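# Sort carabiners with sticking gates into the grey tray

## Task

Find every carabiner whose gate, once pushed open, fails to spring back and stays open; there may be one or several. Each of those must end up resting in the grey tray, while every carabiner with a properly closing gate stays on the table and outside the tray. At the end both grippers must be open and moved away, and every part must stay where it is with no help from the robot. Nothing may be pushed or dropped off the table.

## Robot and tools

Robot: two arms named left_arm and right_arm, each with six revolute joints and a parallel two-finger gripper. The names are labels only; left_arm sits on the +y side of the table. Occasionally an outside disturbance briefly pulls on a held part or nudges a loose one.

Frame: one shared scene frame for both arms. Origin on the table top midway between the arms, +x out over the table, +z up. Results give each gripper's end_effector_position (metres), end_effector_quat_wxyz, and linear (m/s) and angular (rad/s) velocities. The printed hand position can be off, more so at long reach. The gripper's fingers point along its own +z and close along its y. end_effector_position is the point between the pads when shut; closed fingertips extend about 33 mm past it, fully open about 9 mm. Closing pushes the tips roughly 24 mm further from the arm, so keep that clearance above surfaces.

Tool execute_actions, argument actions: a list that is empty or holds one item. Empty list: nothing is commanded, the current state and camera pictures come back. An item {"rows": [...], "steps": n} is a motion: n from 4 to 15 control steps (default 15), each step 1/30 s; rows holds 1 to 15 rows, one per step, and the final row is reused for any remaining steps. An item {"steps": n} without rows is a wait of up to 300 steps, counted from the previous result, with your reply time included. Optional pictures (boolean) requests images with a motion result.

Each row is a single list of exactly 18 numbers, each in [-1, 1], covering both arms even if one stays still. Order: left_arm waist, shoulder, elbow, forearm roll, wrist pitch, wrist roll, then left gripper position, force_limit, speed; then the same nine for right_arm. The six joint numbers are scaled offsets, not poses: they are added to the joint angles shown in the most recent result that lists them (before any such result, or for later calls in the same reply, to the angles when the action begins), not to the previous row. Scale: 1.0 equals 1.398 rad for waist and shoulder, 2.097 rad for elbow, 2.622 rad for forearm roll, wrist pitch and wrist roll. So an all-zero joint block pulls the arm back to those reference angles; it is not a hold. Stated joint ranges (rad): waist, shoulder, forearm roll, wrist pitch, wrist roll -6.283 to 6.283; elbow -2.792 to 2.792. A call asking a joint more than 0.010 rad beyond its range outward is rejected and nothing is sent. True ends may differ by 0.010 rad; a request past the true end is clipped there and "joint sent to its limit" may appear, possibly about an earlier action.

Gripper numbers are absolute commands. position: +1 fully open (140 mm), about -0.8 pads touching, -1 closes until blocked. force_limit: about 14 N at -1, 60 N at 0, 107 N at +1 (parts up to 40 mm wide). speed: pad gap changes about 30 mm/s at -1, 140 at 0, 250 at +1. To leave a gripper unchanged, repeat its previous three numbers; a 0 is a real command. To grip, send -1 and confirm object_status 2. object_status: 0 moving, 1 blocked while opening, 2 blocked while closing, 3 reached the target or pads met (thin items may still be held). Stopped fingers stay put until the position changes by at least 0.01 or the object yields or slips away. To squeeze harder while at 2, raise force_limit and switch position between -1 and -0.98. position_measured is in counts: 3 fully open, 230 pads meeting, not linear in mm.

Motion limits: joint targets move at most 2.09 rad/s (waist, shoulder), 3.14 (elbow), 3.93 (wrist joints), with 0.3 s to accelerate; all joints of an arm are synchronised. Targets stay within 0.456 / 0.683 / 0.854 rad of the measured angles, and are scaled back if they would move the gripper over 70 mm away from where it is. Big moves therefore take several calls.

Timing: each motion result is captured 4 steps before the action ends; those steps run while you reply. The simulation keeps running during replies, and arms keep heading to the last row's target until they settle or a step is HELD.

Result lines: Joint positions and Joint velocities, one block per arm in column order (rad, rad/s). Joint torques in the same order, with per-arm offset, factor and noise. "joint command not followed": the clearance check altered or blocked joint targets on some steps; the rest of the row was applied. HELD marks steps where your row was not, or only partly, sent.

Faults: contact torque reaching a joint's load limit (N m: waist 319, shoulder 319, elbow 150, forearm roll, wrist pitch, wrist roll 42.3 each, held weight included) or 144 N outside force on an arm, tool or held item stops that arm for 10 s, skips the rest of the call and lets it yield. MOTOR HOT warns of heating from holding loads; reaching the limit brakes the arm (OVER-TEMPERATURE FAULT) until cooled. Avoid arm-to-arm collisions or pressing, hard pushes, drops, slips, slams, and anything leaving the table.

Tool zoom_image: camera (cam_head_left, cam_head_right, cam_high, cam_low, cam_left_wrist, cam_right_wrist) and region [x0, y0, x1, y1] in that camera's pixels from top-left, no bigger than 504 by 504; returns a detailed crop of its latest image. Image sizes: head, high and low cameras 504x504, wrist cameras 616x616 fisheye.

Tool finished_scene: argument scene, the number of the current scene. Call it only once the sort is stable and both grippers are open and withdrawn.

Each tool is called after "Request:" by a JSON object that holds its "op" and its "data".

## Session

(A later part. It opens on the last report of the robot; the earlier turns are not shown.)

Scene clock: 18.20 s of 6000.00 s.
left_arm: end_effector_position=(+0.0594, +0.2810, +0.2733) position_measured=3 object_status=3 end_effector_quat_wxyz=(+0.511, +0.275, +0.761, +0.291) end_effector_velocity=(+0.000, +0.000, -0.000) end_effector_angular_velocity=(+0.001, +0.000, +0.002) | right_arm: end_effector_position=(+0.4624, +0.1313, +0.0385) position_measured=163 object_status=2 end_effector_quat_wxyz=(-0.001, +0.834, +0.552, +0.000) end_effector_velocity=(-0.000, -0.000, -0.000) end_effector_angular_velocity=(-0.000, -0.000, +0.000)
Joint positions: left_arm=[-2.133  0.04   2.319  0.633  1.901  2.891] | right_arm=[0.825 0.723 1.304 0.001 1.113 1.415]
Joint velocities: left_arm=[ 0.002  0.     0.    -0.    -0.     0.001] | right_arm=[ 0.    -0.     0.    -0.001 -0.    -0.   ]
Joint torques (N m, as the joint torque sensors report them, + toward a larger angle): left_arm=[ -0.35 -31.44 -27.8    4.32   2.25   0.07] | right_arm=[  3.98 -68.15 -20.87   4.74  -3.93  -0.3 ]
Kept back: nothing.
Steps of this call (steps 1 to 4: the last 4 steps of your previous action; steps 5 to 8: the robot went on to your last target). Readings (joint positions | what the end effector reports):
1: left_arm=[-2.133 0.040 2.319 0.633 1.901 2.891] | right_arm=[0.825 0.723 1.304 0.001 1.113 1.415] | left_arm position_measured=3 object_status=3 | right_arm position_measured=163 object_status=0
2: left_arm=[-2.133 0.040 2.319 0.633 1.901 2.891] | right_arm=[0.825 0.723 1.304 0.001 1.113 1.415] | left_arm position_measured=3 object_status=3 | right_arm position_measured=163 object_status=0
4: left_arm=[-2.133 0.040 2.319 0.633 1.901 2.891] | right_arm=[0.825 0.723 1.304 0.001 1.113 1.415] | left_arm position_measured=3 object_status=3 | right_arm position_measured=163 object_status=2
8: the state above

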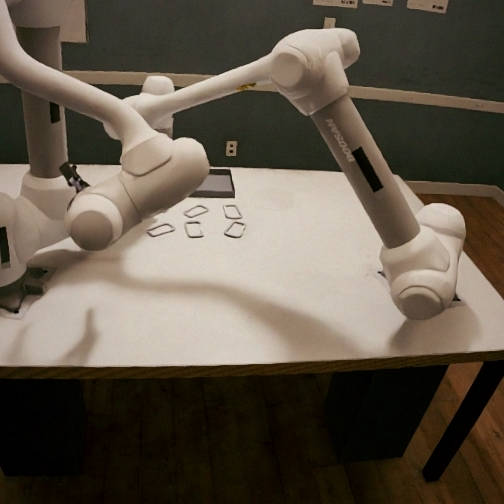

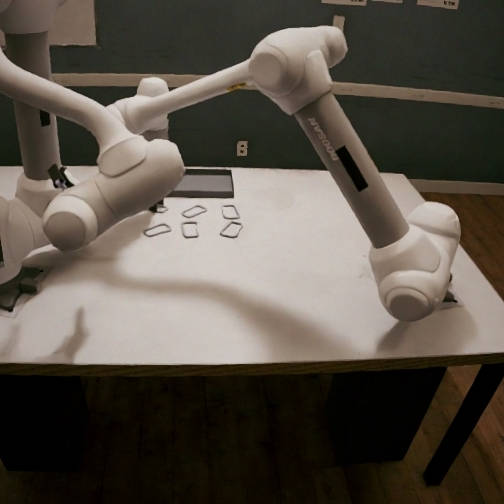

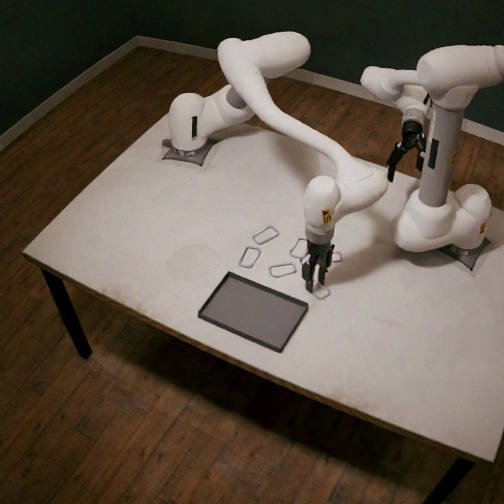

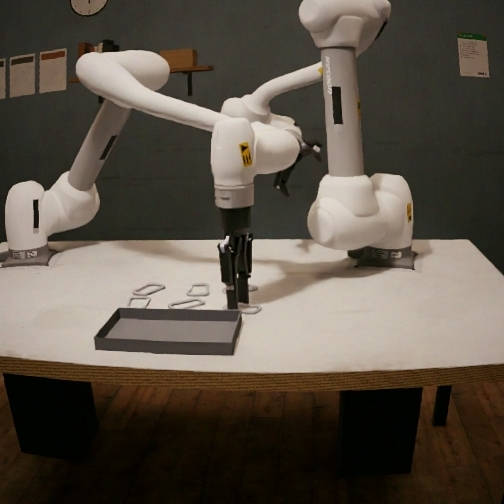

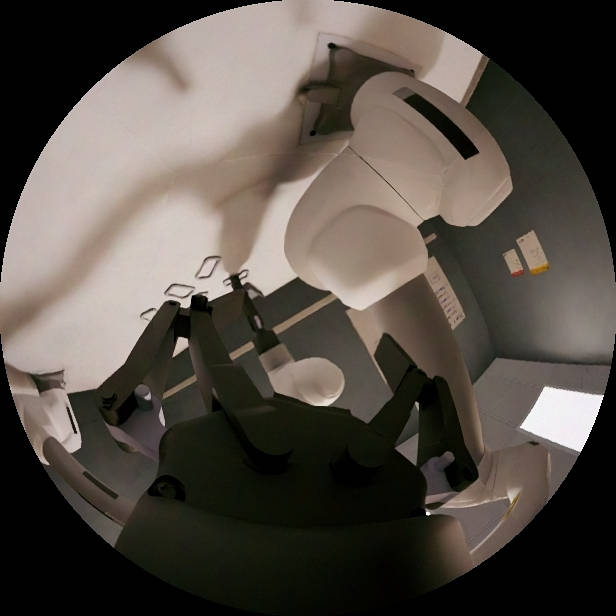

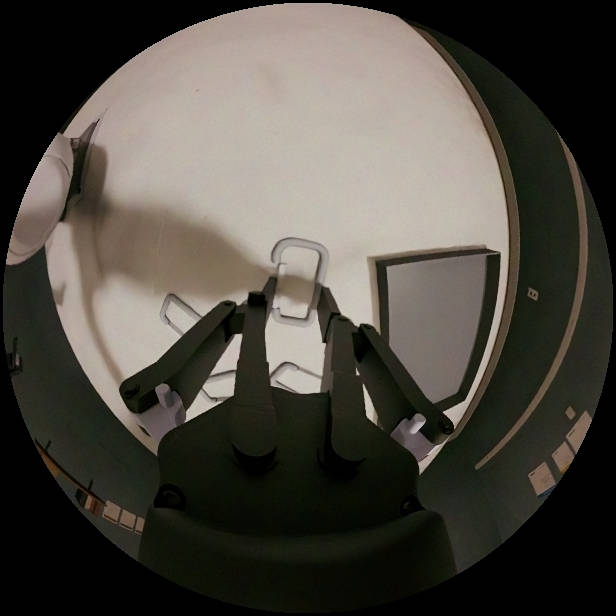

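Request:
{"op": "execute_actions", "data": {"actions": [{"rows":[[0,0,0,0,0,0,1,0,0,0,-0.001,-0.0006,0,0.001,0,0.1,-0.6,0.5]],"steps":13}]}}

Request:
{"op": "execute_actions", "data": {"actions": [{"rows":[[0,0,0,0,0,0,1,0,0,0.001,0.0097,-0.0116,0,0.004,0,0.1,-0.6,0.5]],"steps":12}], "pictures": true}}

Request:
{"op": "zoom_image", "data": {"camera": "cam_right_wrist", "region": [220, 220, 380, 350]}}

Scene clock: 18.80 s of 6000.00 s.
left_arm: end_effector_position=(+0.0594, +0.2810, +0.2733) position_measured=3 object_status=3 end_effector_quat_wxyz=(+0.511, +0.275, +0.761, +0.291) end_effector_velocity=(-0.000, +0.000, +0.000) end_effector_angular_velocity=(-0.001, +0.001, -0.001) | right_arm: end_effector_position=(+0.4624, +0.1313, +0.0400) position_measured=117 object_status=0 end_effector_quat_wxyz=(-0.001, +0.834, +0.552, +0.000) end_effector_velocity=(-0.000, +0.000, +0.002) end_effector_angular_velocity=(+0.002, -0.000, -0.001)
Joint positions: left_arm=[-2.133  0.04   2.319  0.633  1.901  2.891] | right_arm=[0.825 0.722 1.303 0.001 1.116 1.415]
Joint velocities: left_arm=[-0.001 -0.001  0.     0.     0.    -0.   ] | right_arm=[ 0.    -0.002 -0.001  0.001  0.001  0.   ]
Joint torques (N m, as the joint torque sensors report them, + toward a larger angle): left_arm=[ -0.38 -31.25 -27.57   4.35   2.27   0.04] | right_arm=[   3.67 -107.63  -35.97    3.91   -0.03   -0.55]
Steps of this call (steps 1 to 9: the robot went on to your last target; steps 10 to 18: the first 9 steps of this action). Readings (joint positions | what the end effector reports):
10: left_arm=[-2.133 0.040 2.319 0.633 1.901 2.891] | right_arm=[0.825 0.723 1.304 0.001 1.113 1.415] | left_arm position_measured=3 object_status=3 | right_arm position_measured=163 object_status=0
11: left_arm=[-2.133 0.040 2.319 0.633 1.901 2.891] | right_arm=[0.825 0.723 1.304 0.001 1.113 1.415] | left_arm position_measured=3 object_status=3 | right_arm position_measured=163 object_status=0
13: left_arm=[-2.133 0.040 2.319 0.633 1.901 2.891] | right_arm=[0.825 0.723 1.304 0.001 1.115 1.415] | left_arm position_measured=3 object_status=3 | right_arm position_measured=141 object_status=0
17: left_arm=[-2.133 0.040 2.319 0.633 1.901 2.891] | right_arm=[0.825 0.722 1.303 0.001 1.116 1.415] | left_arm position_measured=3 object_status=3 | right_arm position_measured=117 object_status=0
18: the state above

Scene clock: 19.20 s of 6000.00 s.
left_arm: end_effector_position=(+0.0594, +0.2810, +0.2733) position_measured=3 object_status=3 end_effector_quat_wxyz=(+0.511, +0.275, +0.761, +0.291) end_effector_velocity=(-0.000, +0.000, +0.000) end_effector_angular_velocity=(+0.001, +0.001, -0.002) | right_arm: end_effector_position=(+0.4659, +0.1392, +0.0402) position_measured=117 object_status=3 end_effector_quat_wxyz=(-0.001, +0.834, +0.552, +0.000) end_effector_velocity=(+0.001, +0.005, -0.001) end_effector_angular_velocity=(-0.001, -0.000, +0.001)
Joint positions: left_arm=[-2.133  0.04   2.319  0.633  1.901  2.891] | right_arm=[0.826 0.735 1.28  0.001 1.126 1.415]
Joint velocities: left_arm=[-0.002 -0.001  0.    -0.001 -0.     0.002] | right_arm=[ 0.002  0.008 -0.014 -0.     0.006  0.001]
Joint torques (N m, as the joint torque sensors report them, + toward a larger angle): left_arm=[ -0.06 -31.01 -27.63   4.38   2.17  -0.02] | right_arm=[   3.04 -110.61  -37.3     3.95   -0.06   -0.18]
Steps of this call (steps 1 to 4: the last 4 steps of your previous action; steps 5 to 12: the first 8 steps of this action, its rows measured from where the robot was after step 4). Readings (joint positions | what the end effector reports):
4: left_arm=[-2.133 0.040 2.319 0.633 1.901 2.891] | right_arm=[0.825 0.722 1.303 0.001 1.116 1.415] | left_arm position_measured=3 object_status=3 | right_arm position_measured=117 object_status=0
5: left_arm=[-2.133 0.040 2.319 0.633 1.901 2.891] | right_arm=[0.825 0.722 1.303 0.001 1.116 1.415] | left_arm position_measured=3 object_status=3 | right_arm position_measured=117 object_status=3
6: left_arm=[-2.133 0.040 2.319 0.633 1.901 2.891] | right_arm=[0.825 0.724 1.299 0.001 1.118 1.415] | left_arm position_measured=3 object_status=3 | right_arm position_measured=117 object_status=3
8: left_arm=[-2.133 0.040 2.319 0.633 1.901 2.891] | right_arm=[0.826 0.731 1.286 0.001 1.123 1.415] | left_arm position_measured=3 object_status=3 | right_arm position_measured=117 object_status=3
12: the state above

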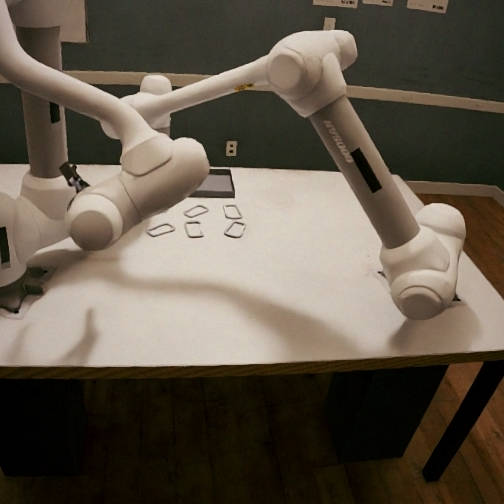

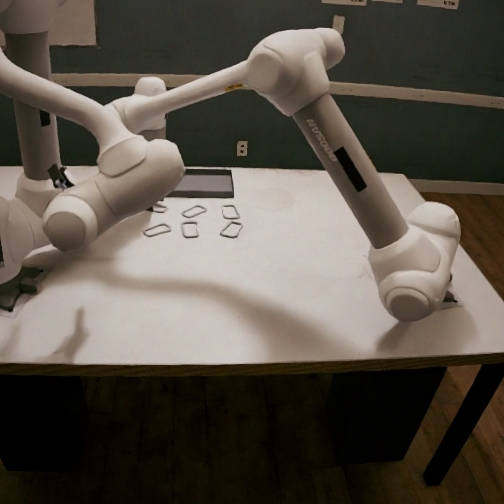

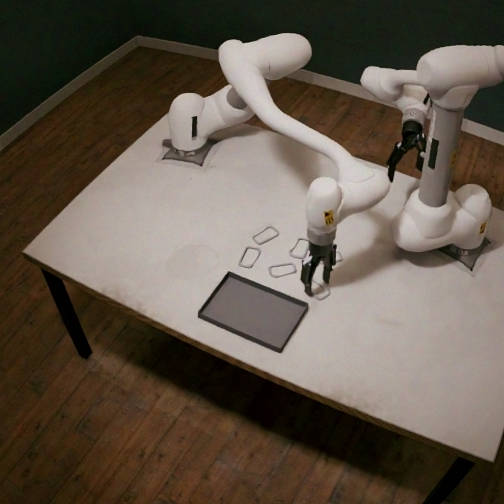

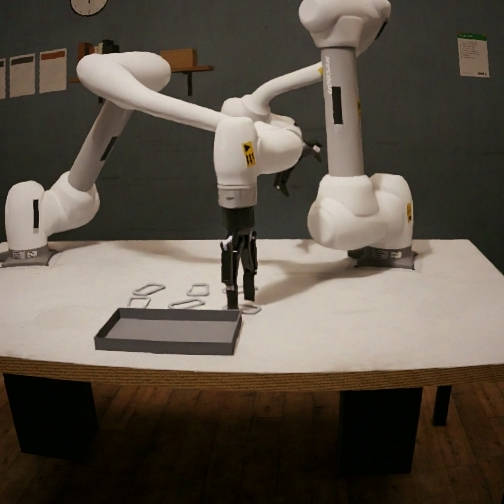

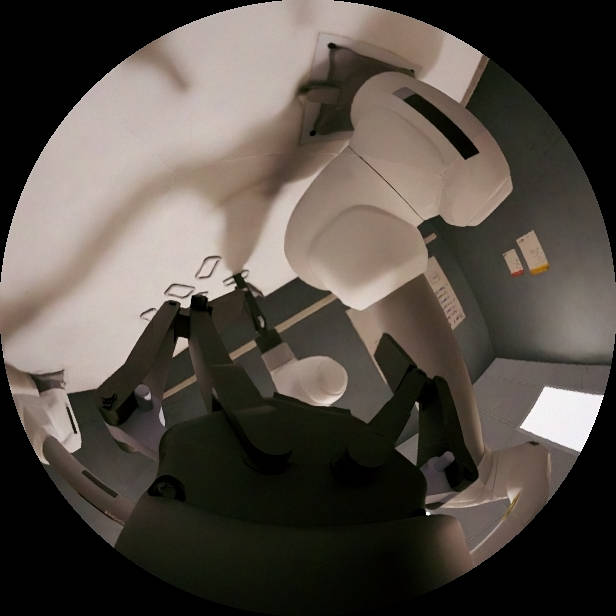

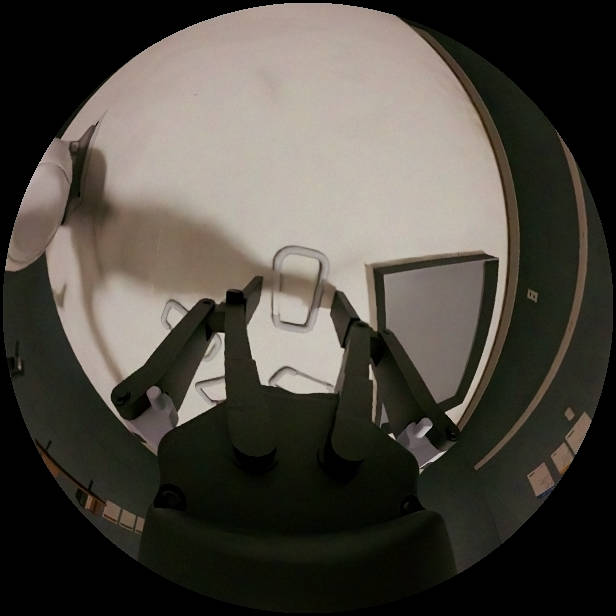

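Region (220, 220, 380, 350) of cam_right_wrist's 616x616 image, scaled by 3.150, with more detail than that image has; it fills the top 410 rows of this view, and the rest is white.

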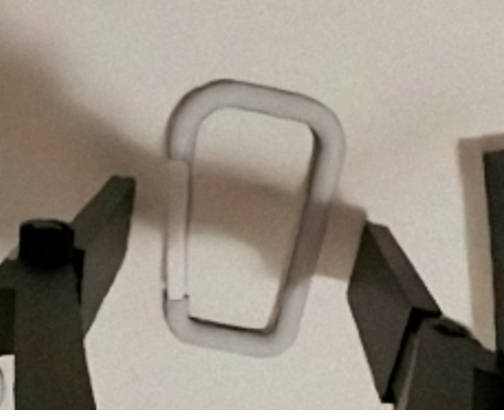

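Request:
{"op": "execute_actions", "data": {"actions": [{"rows":[[0,0,0,0,0,0,1,0,0,0,0.0004,0.0002,0,-0.0004,0,-0.62,-0.6,0]],"steps":15}]}}

Request:
{"op": "execute_actions", "data": {"actions": [{"steps":8}], "pictures": true}}

Request:
{"op": "zoom_image", "data": {"camera": "cam_right_wrist", "region": [220, 220, 380, 350]}}

Scene clock: 19.77 s of 6000.00 s.
left_arm: end_effector_position=(+0.0594, +0.2810, +0.2733) position_measured=3 object_status=3 end_effector_quat_wxyz=(+0.511, +0.275, +0.761, +0.291) end_effector_velocity=(+0.000, +0.000, +0.000) end_effector_angular_velocity=(-0.002, +0.000, +0.001) | right_arm: end_effector_position=(+0.4660, +0.1395, +0.0396) position_measured=168 object_status=0 end_effector_quat_wxyz=(-0.001, +0.834, +0.552, +0.001) end_effector_velocity=(+0.000, -0.000, -0.000) end_effector_angular_velocity=(-0.000, +0.000, -0.001)
Joint positions: left_arm=[-2.133  0.04   2.319  0.633  1.901  2.891] | right_arm=[0.826 0.735 1.28  0.001 1.125 1.415]
Joint velocities: left_arm=[ 0.001 -0.001  0.     0.    -0.    -0.001] | right_arm=[-0.     0.     0.    -0.    -0.     0.001]
Joint torques (N m, as the joint torque sensors report them, + toward a larger angle): left_arm=[  0.28 -31.29 -27.52   4.4    2.21   0.02] | right_arm=[  7.56 -73.54 -17.94   6.29   0.1   -0.38]
Steps of this call (steps 1 to 4: the last 4 steps of your previous action; steps 5 to 6: the robot went on to your last target; steps 7 to 17: the first 11 steps of this action). Readings (joint positions | what the end effector reports):
7: left_arm=[-2.133 0.040 2.319 0.633 1.901 2.891] | right_arm=[0.826 0.735 1.279 0.001 1.126 1.415] | left_arm position_measured=3 object_status=3 | right_arm position_measured=117 object_status=0
8: left_arm=[-2.133 0.040 2.319 0.633 1.901 2.891] | right_arm=[0.826 0.735 1.279 0.001 1.126 1.415] | left_arm position_measured=3 object_status=3 | right_arm position_measured=119 object_status=0
10: left_arm=[-2.133 0.040 2.319 0.633 1.901 2.891] | right_arm=[0.826 0.735 1.279 0.001 1.125 1.415] | left_arm position_measured=3 object_status=3 | right_arm position_measured=134 object_status=0
14: left_arm=[-2.133 0.040 2.319 0.633 1.901 2.891] | right_arm=[0.826 0.735 1.280 0.001 1.125 1.415] | left_arm position_measured=3 object_status=3 | right_arm position_measured=165 object_status=0
17: the state above

Scene clock: 20.03 s of 6000.00 s.
left_arm: end_effector_position=(+0.0594, +0.2810, +0.2733) position_measured=3 object_status=3 end_effector_quat_wxyz=(+0.511, +0.275, +0.761, +0.291) end_effector_velocity=(-0.001, -0.000, -0.000) end_effector_angular_velocity=(+0.000, -0.000, -0.001) | right_arm: end_effector_position=(+0.4659, +0.1393, +0.0395) position_measured=168 object_status=2 end_effector_quat_wxyz=(-0.001, +0.834, +0.552, +0.001) end_effector_velocity=(-0.001, -0.000, -0.001) end_effector_angular_velocity=(-0.001, +0.001, +0.001)
Joint positions: left_arm=[-2.133  0.04   2.319  0.633  1.901  2.891] | right_arm=[0.826 0.735 1.28  0.001 1.125 1.415]
Joint velocities: left_arm=[-0.002  0.001  0.    -0.    -0.    -0.   ] | right_arm=[ 0.     0.001  0.001 -0.    -0.    -0.   ]
Joint torques (N m, as the joint torque sensors report them, + toward a larger angle): left_arm=[ -0.67 -31.16 -27.64   4.34   2.3    0.07] | right_arm=[  8.46 -74.11 -14.58   6.21   1.21  -0.46]
Kept back: nothing.
Steps of this call (steps 1 to 4: the last 4 steps of your previous action; steps 5 to 8: the robot went on to your last target). Readings (joint positions | what the end effector reports):
1: left_arm=[-2.133 0.040 2.319 0.633 1.901 2.891] | right_arm=[0.826 0.735 1.280 0.001 1.125 1.415] | left_arm position_measured=3 object_status=3 | right_arm position_measured=168 object_status=0
2: left_arm=[-2.133 0.040 2.319 0.633 1.901 2.891] | right_arm=[0.826 0.735 1.280 0.001 1.125 1.415] | left_arm position_measured=3 object_status=3 | right_arm position_measured=168 object_status=0
4: left_arm=[-2.133 0.040 2.319 0.633 1.901 2.891] | right_arm=[0.826 0.735 1.280 0.001 1.125 1.415] | left_arm position_measured=3 object_status=3 | right_arm position_measured=168 object_status=2
8: the state above

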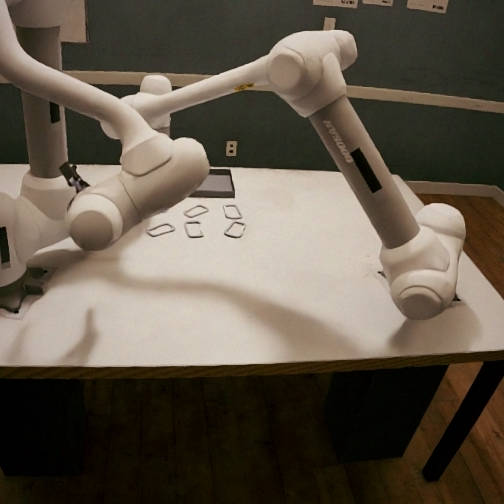

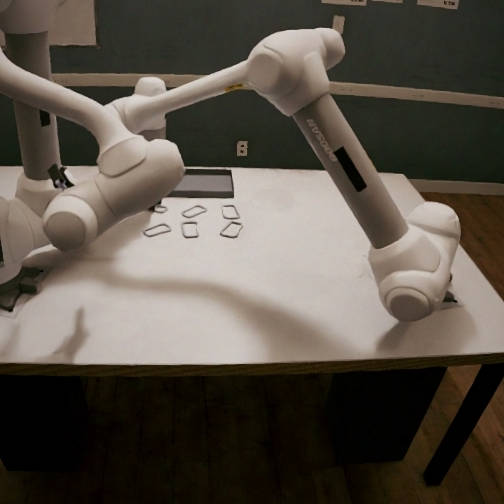

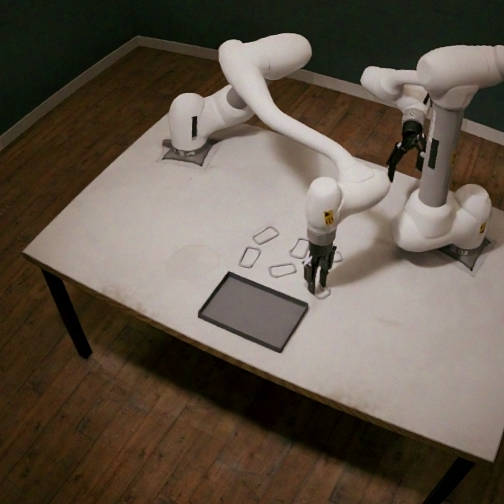

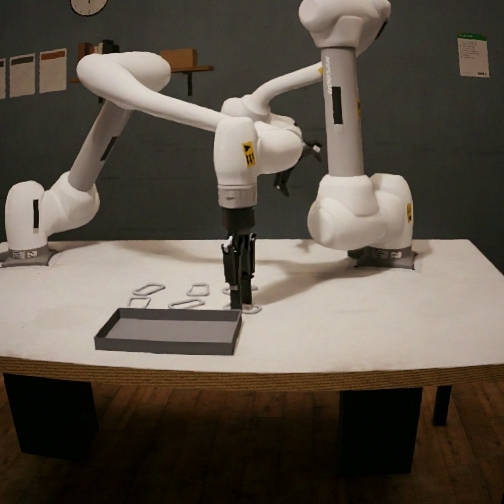

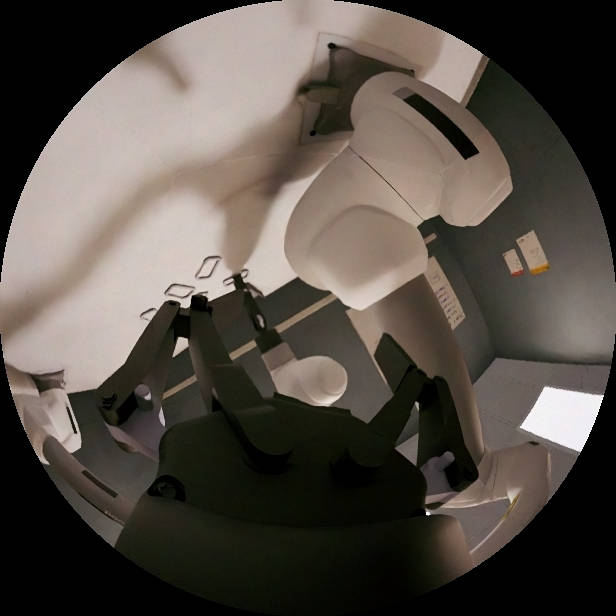

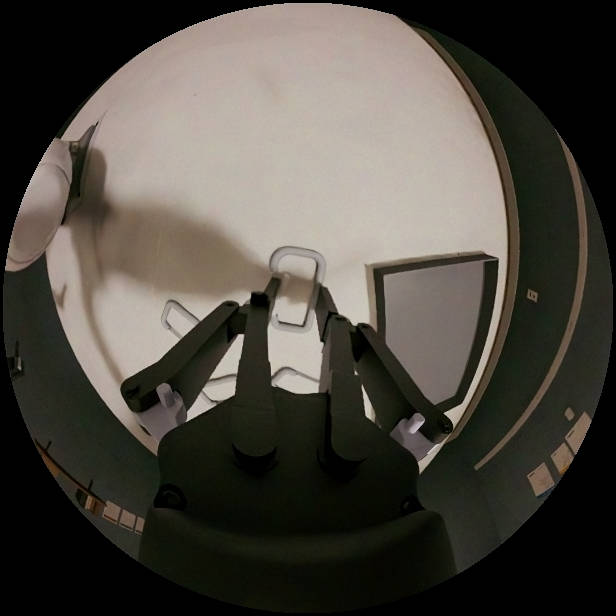

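Region (220, 220, 380, 350) of cam_right_wrist's 616x616 image, scaled by 3.150, with more detail than that image has; it fills the top 410 rows of this view, and the rest is white.

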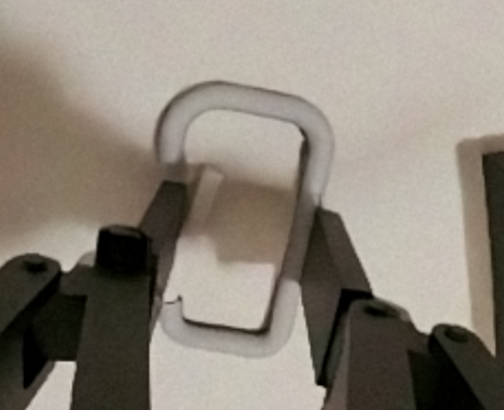

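Request:
{"op": "execute_actions", "data": {"actions": [{"rows":[[0,0,0,0,0,0,1,0,0,0,-0.001,-0.0006,0,0.001,0,-0.64,-0.6,-0.5]],"steps":15}], "pictures": true}}

Request:
{"op": "zoom_image", "data": {"camera": "cam_right_wrist", "region": [220, 220, 380, 350]}}

Scene clock: 20.53 s of 6000.00 s.
left_arm: end_effector_position=(+0.0594, +0.2810, +0.2733) position_measured=3 object_status=3 end_effector_quat_wxyz=(+0.511, +0.275, +0.761, +0.291) end_effector_velocity=(+0.000, -0.000, -0.000) end_effector_angular_velocity=(+0.001, -0.001, +0.001) | right_arm: end_effector_position=(+0.4660, +0.1393, +0.0415) position_measured=210 object_status=0 end_effector_quat_wxyz=(-0.001, +0.834, +0.552, +0.001) end_effector_velocity=(+0.000, -0.000, +0.002) end_effector_angular_velocity=(+0.001, -0.001, -0.000)
Joint positions: left_arm=[-2.133  0.04   2.319  0.633  1.901  2.891] | right_arm=[0.826 0.734 1.279 0.001 1.127 1.415]
Joint velocities: left_arm=[0.001 0.001 0.    0.001 0.    0.   ] | right_arm=[-0.    -0.002  0.     0.     0.    -0.   ]
Joint torques (N m, as the joint torque sensors report them, + toward a larger angle): left_arm=[  0.09 -31.31 -27.64   4.4    2.23   0.14] | right_arm=[ 10.39 -70.83 -14.32   7.12   0.89  -0.49]
Steps of this call (steps 1 to 4: the robot went on to your last target; steps 5 to 15: the first 11 steps of this action). Readings (joint positions | what the end effector reports):
5: left_arm=[-2.133 0.040 2.319 0.633 1.901 2.891] | right_arm=[0.826 0.735 1.280 0.001 1.125 1.415] | left_arm position_measured=3 object_status=3 | right_arm position_measured=168 object_status=0
6: left_arm=[-2.133 0.040 2.319 0.633 1.901 2.891] | right_arm=[0.826 0.735 1.280 0.001 1.125 1.415] | left_arm position_measured=3 object_status=3 | right_arm position_measured=168 object_status=0
8: left_arm=[-2.133 0.040 2.319 0.633 1.901 2.891] | right_arm=[0.826 0.734 1.280 0.001 1.126 1.415] | left_arm position_measured=3 object_status=3 | right_arm position_measured=171 object_status=0
12: left_arm=[-2.133 0.040 2.319 0.633 1.901 2.891] | right_arm=[0.826 0.734 1.279 0.001 1.127 1.415] | left_arm position_measured=3 object_status=3 | right_arm position_measured=209 object_status=0
15: the state above

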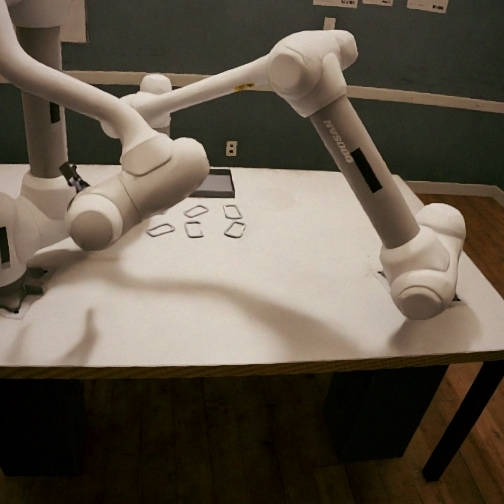

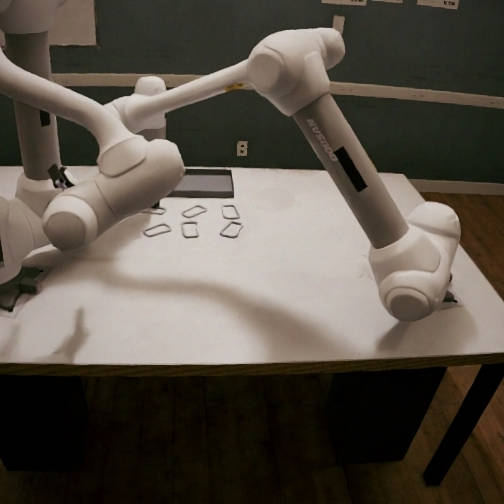

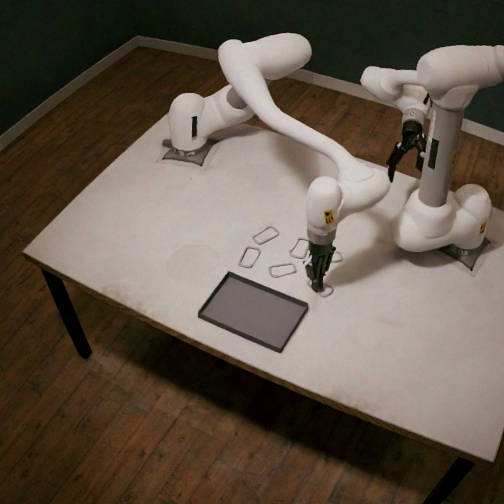

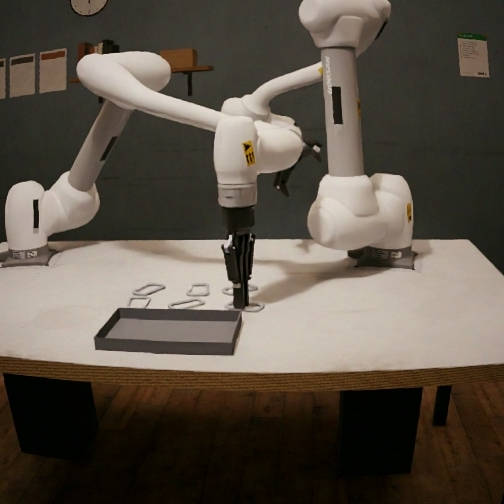

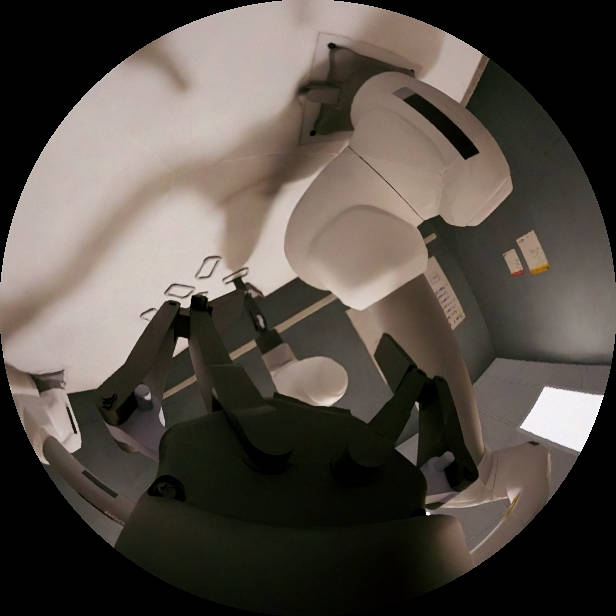

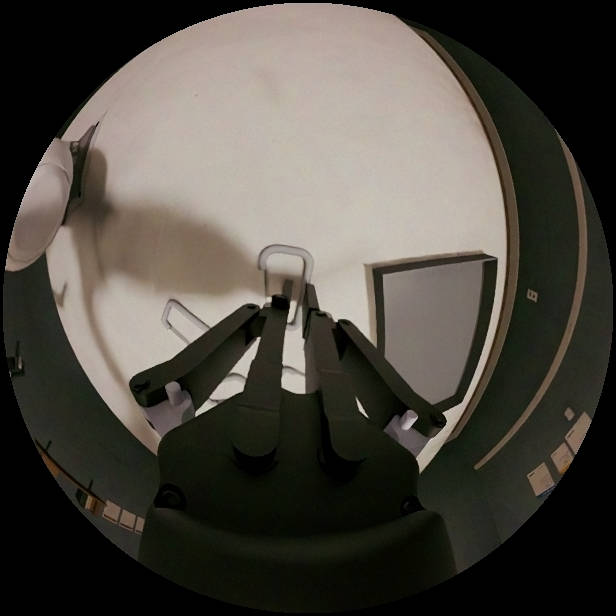

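Region (220, 220, 380, 350) of cam_right_wrist's 616x616 image, scaled by 3.150, with more detail than that image has; it fills the top 410 rows of this view, and the rest is white.

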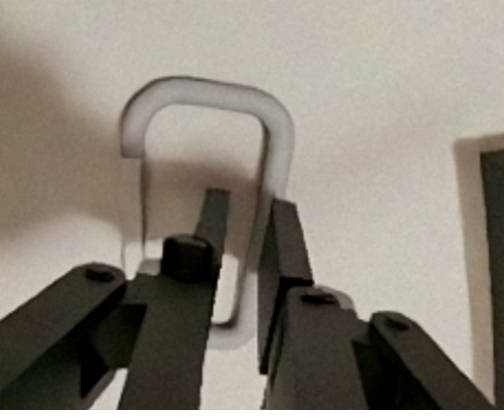

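Request:
{"op": "execute_actions", "data": {"actions": [{"rows":[[0,0,0,0,0,0,1,0,0,0,-0.03,-0.018,0,0.03,0,-0.64,-0.6,-0.5],[0,0,0,0,0,0,1,0,0,0,-0.03,-0.018,0,0.03,0,0.2,-0.6,0.5]],"steps":15}]}}

Request:
{"op": "execute_actions", "data": {"actions": [{"steps":8}], "pictures": true}}

Scene clock: 21.07 s of 6000.00 s.
left_arm: end_effector_position=(+0.0594, +0.2810, +0.2733) position_measured=3 object_status=3 end_effector_quat_wxyz=(+0.511, +0.275, +0.761, +0.291) end_effector_velocity=(-0.000, +0.000, -0.000) end_effector_angular_velocity=(+0.001, +0.001, +0.000) | right_arm: end_effector_position=(+0.4649, +0.1377, +0.0987) position_measured=122 object_status=0 end_effector_quat_wxyz=(-0.001, +0.834, +0.552, +0.001) end_effector_velocity=(+0.000, -0.000, +0.010) end_effector_angular_velocity=(+0.001, -0.002, -0.000)
Joint positions: left_arm=[-2.133  0.04   2.319  0.633  1.901  2.891] | right_arm=[0.826 0.692 1.242 0.001 1.205 1.415]
Joint velocities: left_arm=[-0.    -0.001 -0.    -0.002  0.     0.001] | right_arm=[ 0.    -0.007 -0.006 -0.002  0.011  0.001]
Joint torques (N m, as the joint torque sensors report them, + toward a larger angle): left_arm=[  0.12 -30.8  -27.74   4.4    2.27   0.01] | right_arm=[   3.4  -104.18  -36.15    4.27   -0.52   -0.12]
Steps of this call (steps 1 to 4: the last 4 steps of your previous action; step 5: the robot went on to your last target; steps 6 to 16: the first 11 steps of this action). Readings (joint positions | what the end effector reports):
6: left_arm=[-2.133 0.040 2.319 0.633 1.901 2.891] | right_arm=[0.826 0.734 1.279 0.001 1.127 1.415] | left_arm position_measured=3 object_status=3 | right_arm position_measured=210 object_status=3
7: left_arm=[-2.133 0.040 2.319 0.633 1.901 2.891] | right_arm=[0.826 0.731 1.276 0.001 1.134 1.415] | left_arm position_measured=3 object_status=3 | right_arm position_measured=210 object_status=0
9: left_arm=[-2.133 0.040 2.319 0.633 1.901 2.891] | right_arm=[0.826 0.710 1.257 0.002 1.173 1.415] | left_arm position_measured=3 object_status=3 | right_arm position_measured=195 object_status=0
13: left_arm=[-2.133 0.040 2.319 0.633 1.901 2.891] | right_arm=[0.826 0.694 1.243 0.001 1.203 1.415] | left_arm position_measured=3 object_status=3 | right_arm position_measured=153 object_status=0
16: the state above

Scene clock: 21.33 s of 6000.00 s.
left_arm: end_effector_position=(+0.0594, +0.2810, +0.2733) position_measured=3 object_status=3 end_effector_quat_wxyz=(+0.511, +0.275, +0.761, +0.291) end_effector_velocity=(-0.000, +0.000, +0.000) end_effector_angular_velocity=(+0.000, +0.001, -0.001) | right_arm: end_effector_position=(+0.4650, +0.1377, +0.0994) position_measured=104 object_status=3 end_effector_quat_wxyz=(-0.001, +0.834, +0.552, +0.001) end_effector_velocity=(-0.001, -0.000, -0.000) end_effector_angular_velocity=(-0.001, +0.001, +0.001)
Joint positions: left_arm=[-2.133  0.04   2.319  0.633  1.901  2.891] | right_arm=[0.826 0.692 1.241 0.001 1.206 1.415]
Joint velocities: left_arm=[-0.001 -0.001  0.    -0.     0.     0.001] | right_arm=[ 0.001  0.     0.    -0.     0.001 -0.   ]
Joint torques (N m, as the joint torque sensors report them, + toward a larger angle): left_arm=[ -0.64 -31.93 -28.14   4.29   2.2   -0.04] | right_arm=[   2.29 -107.69  -37.82    4.19    0.03    0.01]
Kept back: nothing.
Steps of this call (steps 1 to 4: the last 4 steps of your previous action; steps 5 to 8: the robot went on to your last target). Readings (joint positions | what the end effector reports):
1: left_arm=[-2.133 0.040 2.319 0.633 1.901 2.891] | right_arm=[0.826 0.692 1.241 0.001 1.205 1.415] | left_arm position_measured=3 object_status=3 | right_arm position_measured=111 object_status=0
2: left_arm=[-2.133 0.040 2.319 0.633 1.901 2.891] | right_arm=[0.826 0.692 1.241 0.001 1.206 1.415] | left_arm position_measured=3 object_status=3 | right_arm position_measured=104 object_status=0
4: left_arm=[-2.133 0.040 2.319 0.633 1.901 2.891] | right_arm=[0.826 0.692 1.241 0.001 1.206 1.415] | left_arm position_measured=3 object_status=3 | right_arm position_measured=104 object_status=0
8: the state above

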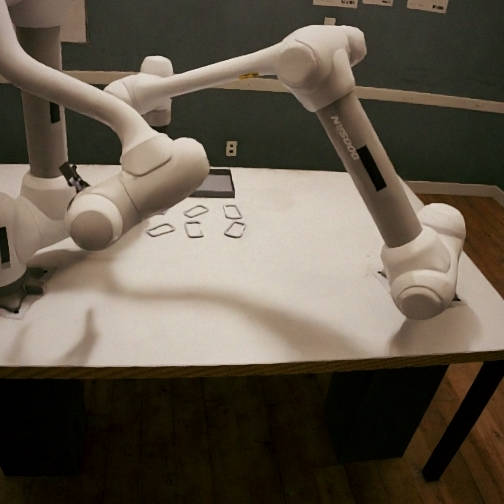

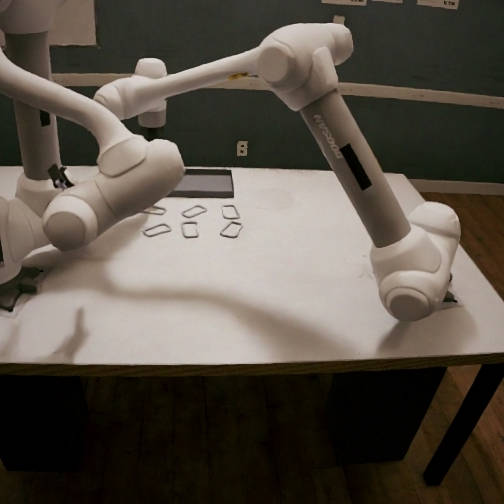

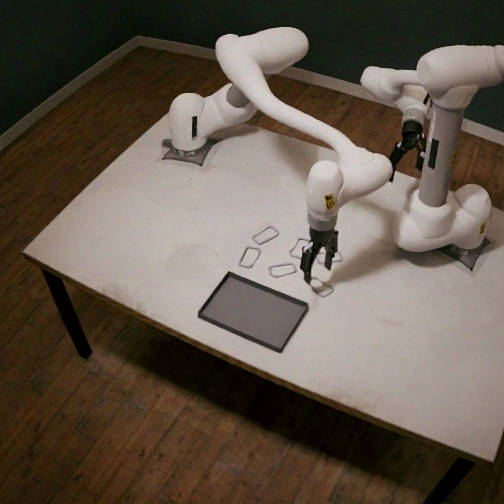

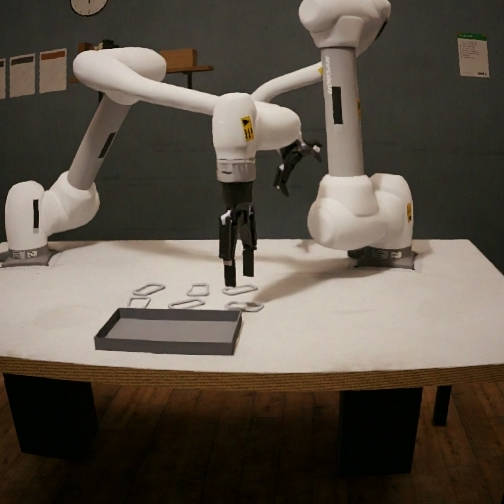

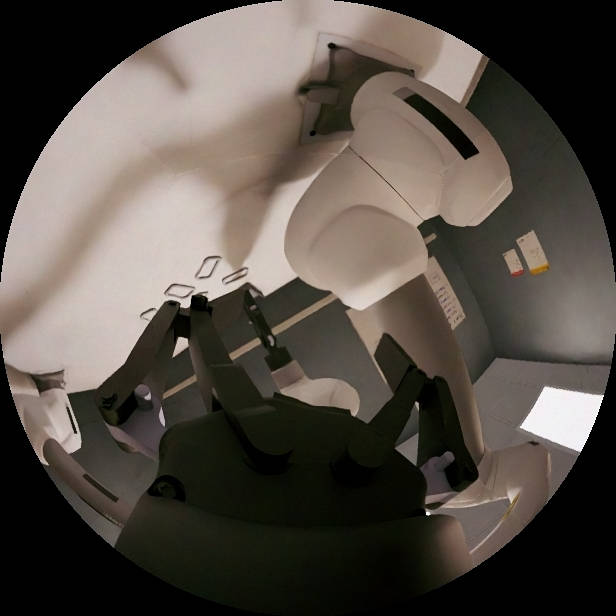

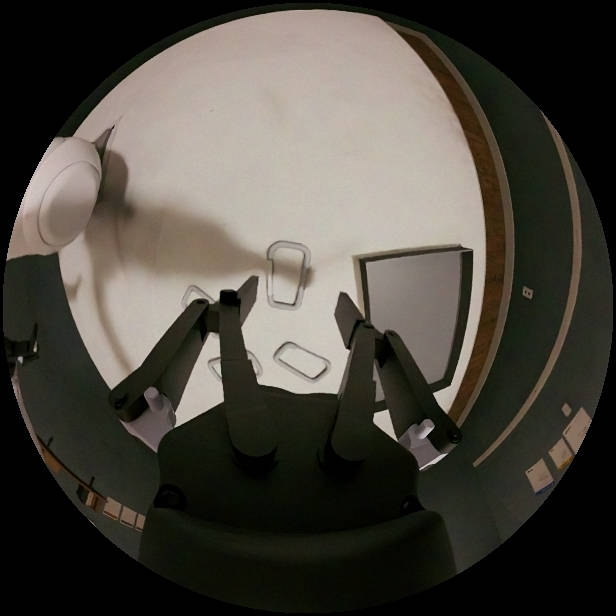

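Request:
{"op": "execute_actions", "data": {"actions": [{"rows":[[0,0,0,0,0,0,1,0,0,-0.0372,-0.1455,0.1734,0,-0.0601,-0.432,0.2,-0.6,0.5]],"steps":15}]}}

Request:
{"op": "execute_actions", "data": {"actions": [{"steps":12}], "pictures": true}}

Scene clock: 22.33 s of 6000.00 s.
left_arm: end_effector_position=(+0.0594, +0.2810, +0.2733) position_measured=3 object_status=3 end_effector_quat_wxyz=(+0.511, +0.275, +0.761, +0.291) end_effector_velocity=(-0.000, -0.000, -0.000) end_effector_angular_velocity=(+0.000, -0.001, -0.000) | right_arm: end_effector_position=(+0.4445, +0.0573, +0.0951) position_measured=104 object_status=3 end_effector_quat_wxyz=(-0.001, +0.652, +0.758, +0.001) end_effector_velocity=(-0.085, -0.284, -0.023) end_effector_angular_velocity=(-0.004, -0.001, +2.404)
Joint positions: left_arm=[-2.133  0.04   2.319  0.633  1.901  2.891] | right_arm=[0.796 0.574 1.451 0.001 1.115 0.835]
Joint velocities: left_arm=[-0.     0.001 -0.     0.    -0.    -0.   ] | right_arm=[-0.103 -0.4    0.714  0.    -0.309 -2.507]
Joint torques (N m, as the joint torque sensors report them, + toward a larger angle): left_arm=[ -0.66 -31.77 -27.78   4.32   2.28   0.06] | right_arm=[  4.4  -95.02 -36.11   3.87  -0.04  -0.02]
Steps of this call (steps 1 to 15: the robot went on to your last target; steps 16 to 19: nothing new was sent; steps 20 to 30: the first 11 steps of this action). Readings (joint positions | what the end effector reports):
20: left_arm=[-2.133 0.040 2.319 0.633 1.901 2.891] | right_arm=[0.826 0.692 1.241 0.001 1.206 1.415] | left_arm position_measured=3 object_status=3 | right_arm position_measured=104 object_status=3
21: left_arm=[-2.133 0.040 2.319 0.633 1.901 2.891] | right_arm=[0.826 0.690 1.244 0.001 1.205 1.407] | left_arm position_measured=3 object_status=3 | right_arm position_measured=104 object_status=3
23: left_arm=[-2.133 0.040 2.319 0.633 1.901 2.891] | right_arm=[0.823 0.677 1.268 0.001 1.194 1.352] | left_arm position_measured=3 object_status=3 | right_arm position_measured=104 object_status=3
27: left_arm=[-2.133 0.040 2.319 0.633 1.901 2.891] | right_arm=[0.807 0.617 1.375 0.001 1.148 1.083] | left_arm position_measured=3 object_status=3 | right_arm position_measured=104 object_status=3
30: the state above

Scene clock: 22.73 s of 6000.00 s.
left_arm: end_effector_position=(+0.0594, +0.2810, +0.2733) position_measured=3 object_status=3 end_effector_quat_wxyz=(+0.511, +0.275, +0.761, +0.291) end_effector_velocity=(-0.000, +0.000, -0.000) end_effector_angular_velocity=(+0.002, +0.001, +0.000) | right_arm: end_effector_position=(+0.4238, -0.0049, +0.0886) position_measured=104 object_status=3 end_effector_quat_wxyz=(-0.000, +0.431, +0.902, +0.000) end_effector_velocity=(-0.001, -0.002, -0.002) end_effector_angular_velocity=(-0.001, +0.001, +0.019)
Joint positions: left_arm=[-2.133  0.04   2.319  0.633  1.901  2.891] | right_arm=[0.774 0.489 1.604 0.001 1.048 0.284]
Joint velocities: left_arm=[ 0.    -0.    -0.    -0.001  0.     0.002] | right_arm=[-0.    -0.001  0.005  0.    -0.003 -0.02 ]
Joint torques (N m, as the joint torque sensors report them, + toward a larger angle): left_arm=[ -1.04 -31.49 -27.89   4.34   2.19   0.06] | right_arm=[  3.79 -89.71 -34.62   3.82   0.11   0.06]
Kept back: nothing.
Steps of this call (steps 1 to 4: the last 4 steps of your previous action; steps 5 to 12: the robot went on to your last target). Readings (joint positions | what the end effector reports):
1: left_arm=[-2.133 0.040 2.319 0.633 1.901 2.891] | right_arm=[0.793 0.561 1.475 0.001 1.104 0.750] | left_arm position_measured=3 object_status=3 | right_arm position_measured=104 object_status=3
2: left_arm=[-2.133 0.040 2.319 0.633 1.901 2.891] | right_arm=[0.789 0.547 1.499 0.001 1.094 0.664] | left_arm position_measured=3 object_status=3 | right_arm position_measured=104 object_status=3
4: left_arm=[-2.133 0.040 2.319 0.633 1.901 2.891] | right_arm=[0.783 0.523 1.543 0.001 1.075 0.507] | left_arm position_measured=3 object_status=3 | right_arm position_measured=104 object_status=3
8: left_arm=[-2.133 0.040 2.319 0.633 1.901 2.891] | right_arm=[0.775 0.493 1.596 0.001 1.052 0.312] | left_arm position_measured=3 object_status=3 | right_arm position_measured=104 object_status=3
12: the state above

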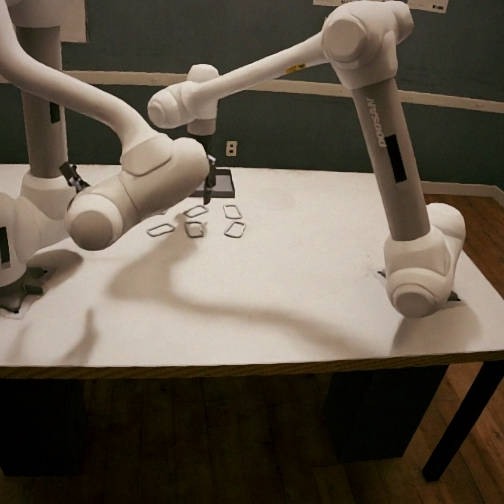

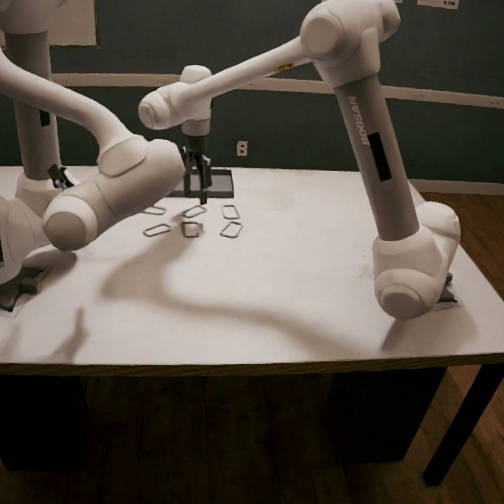

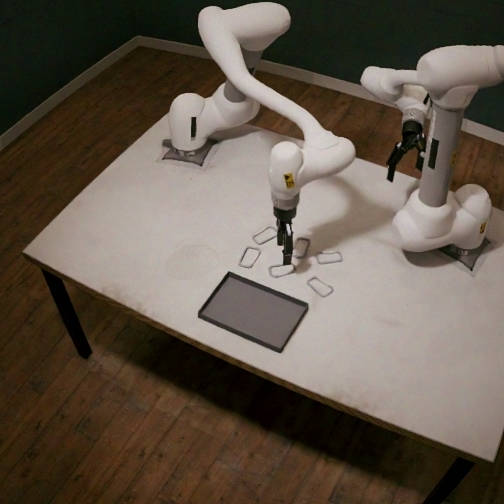

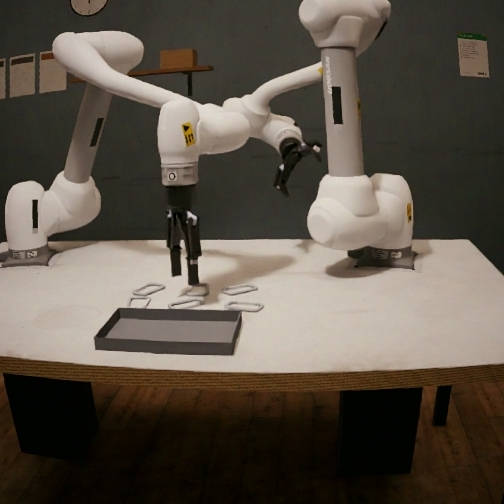

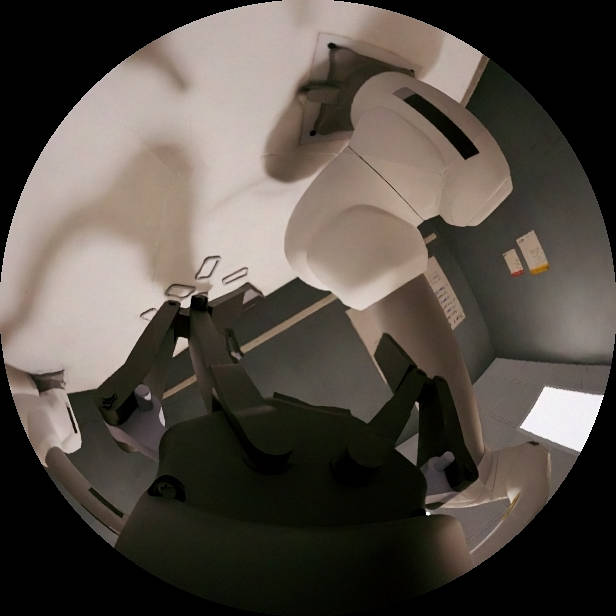

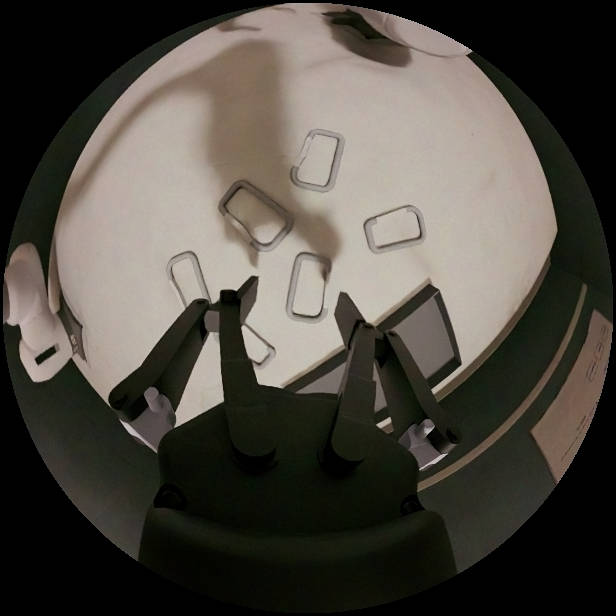

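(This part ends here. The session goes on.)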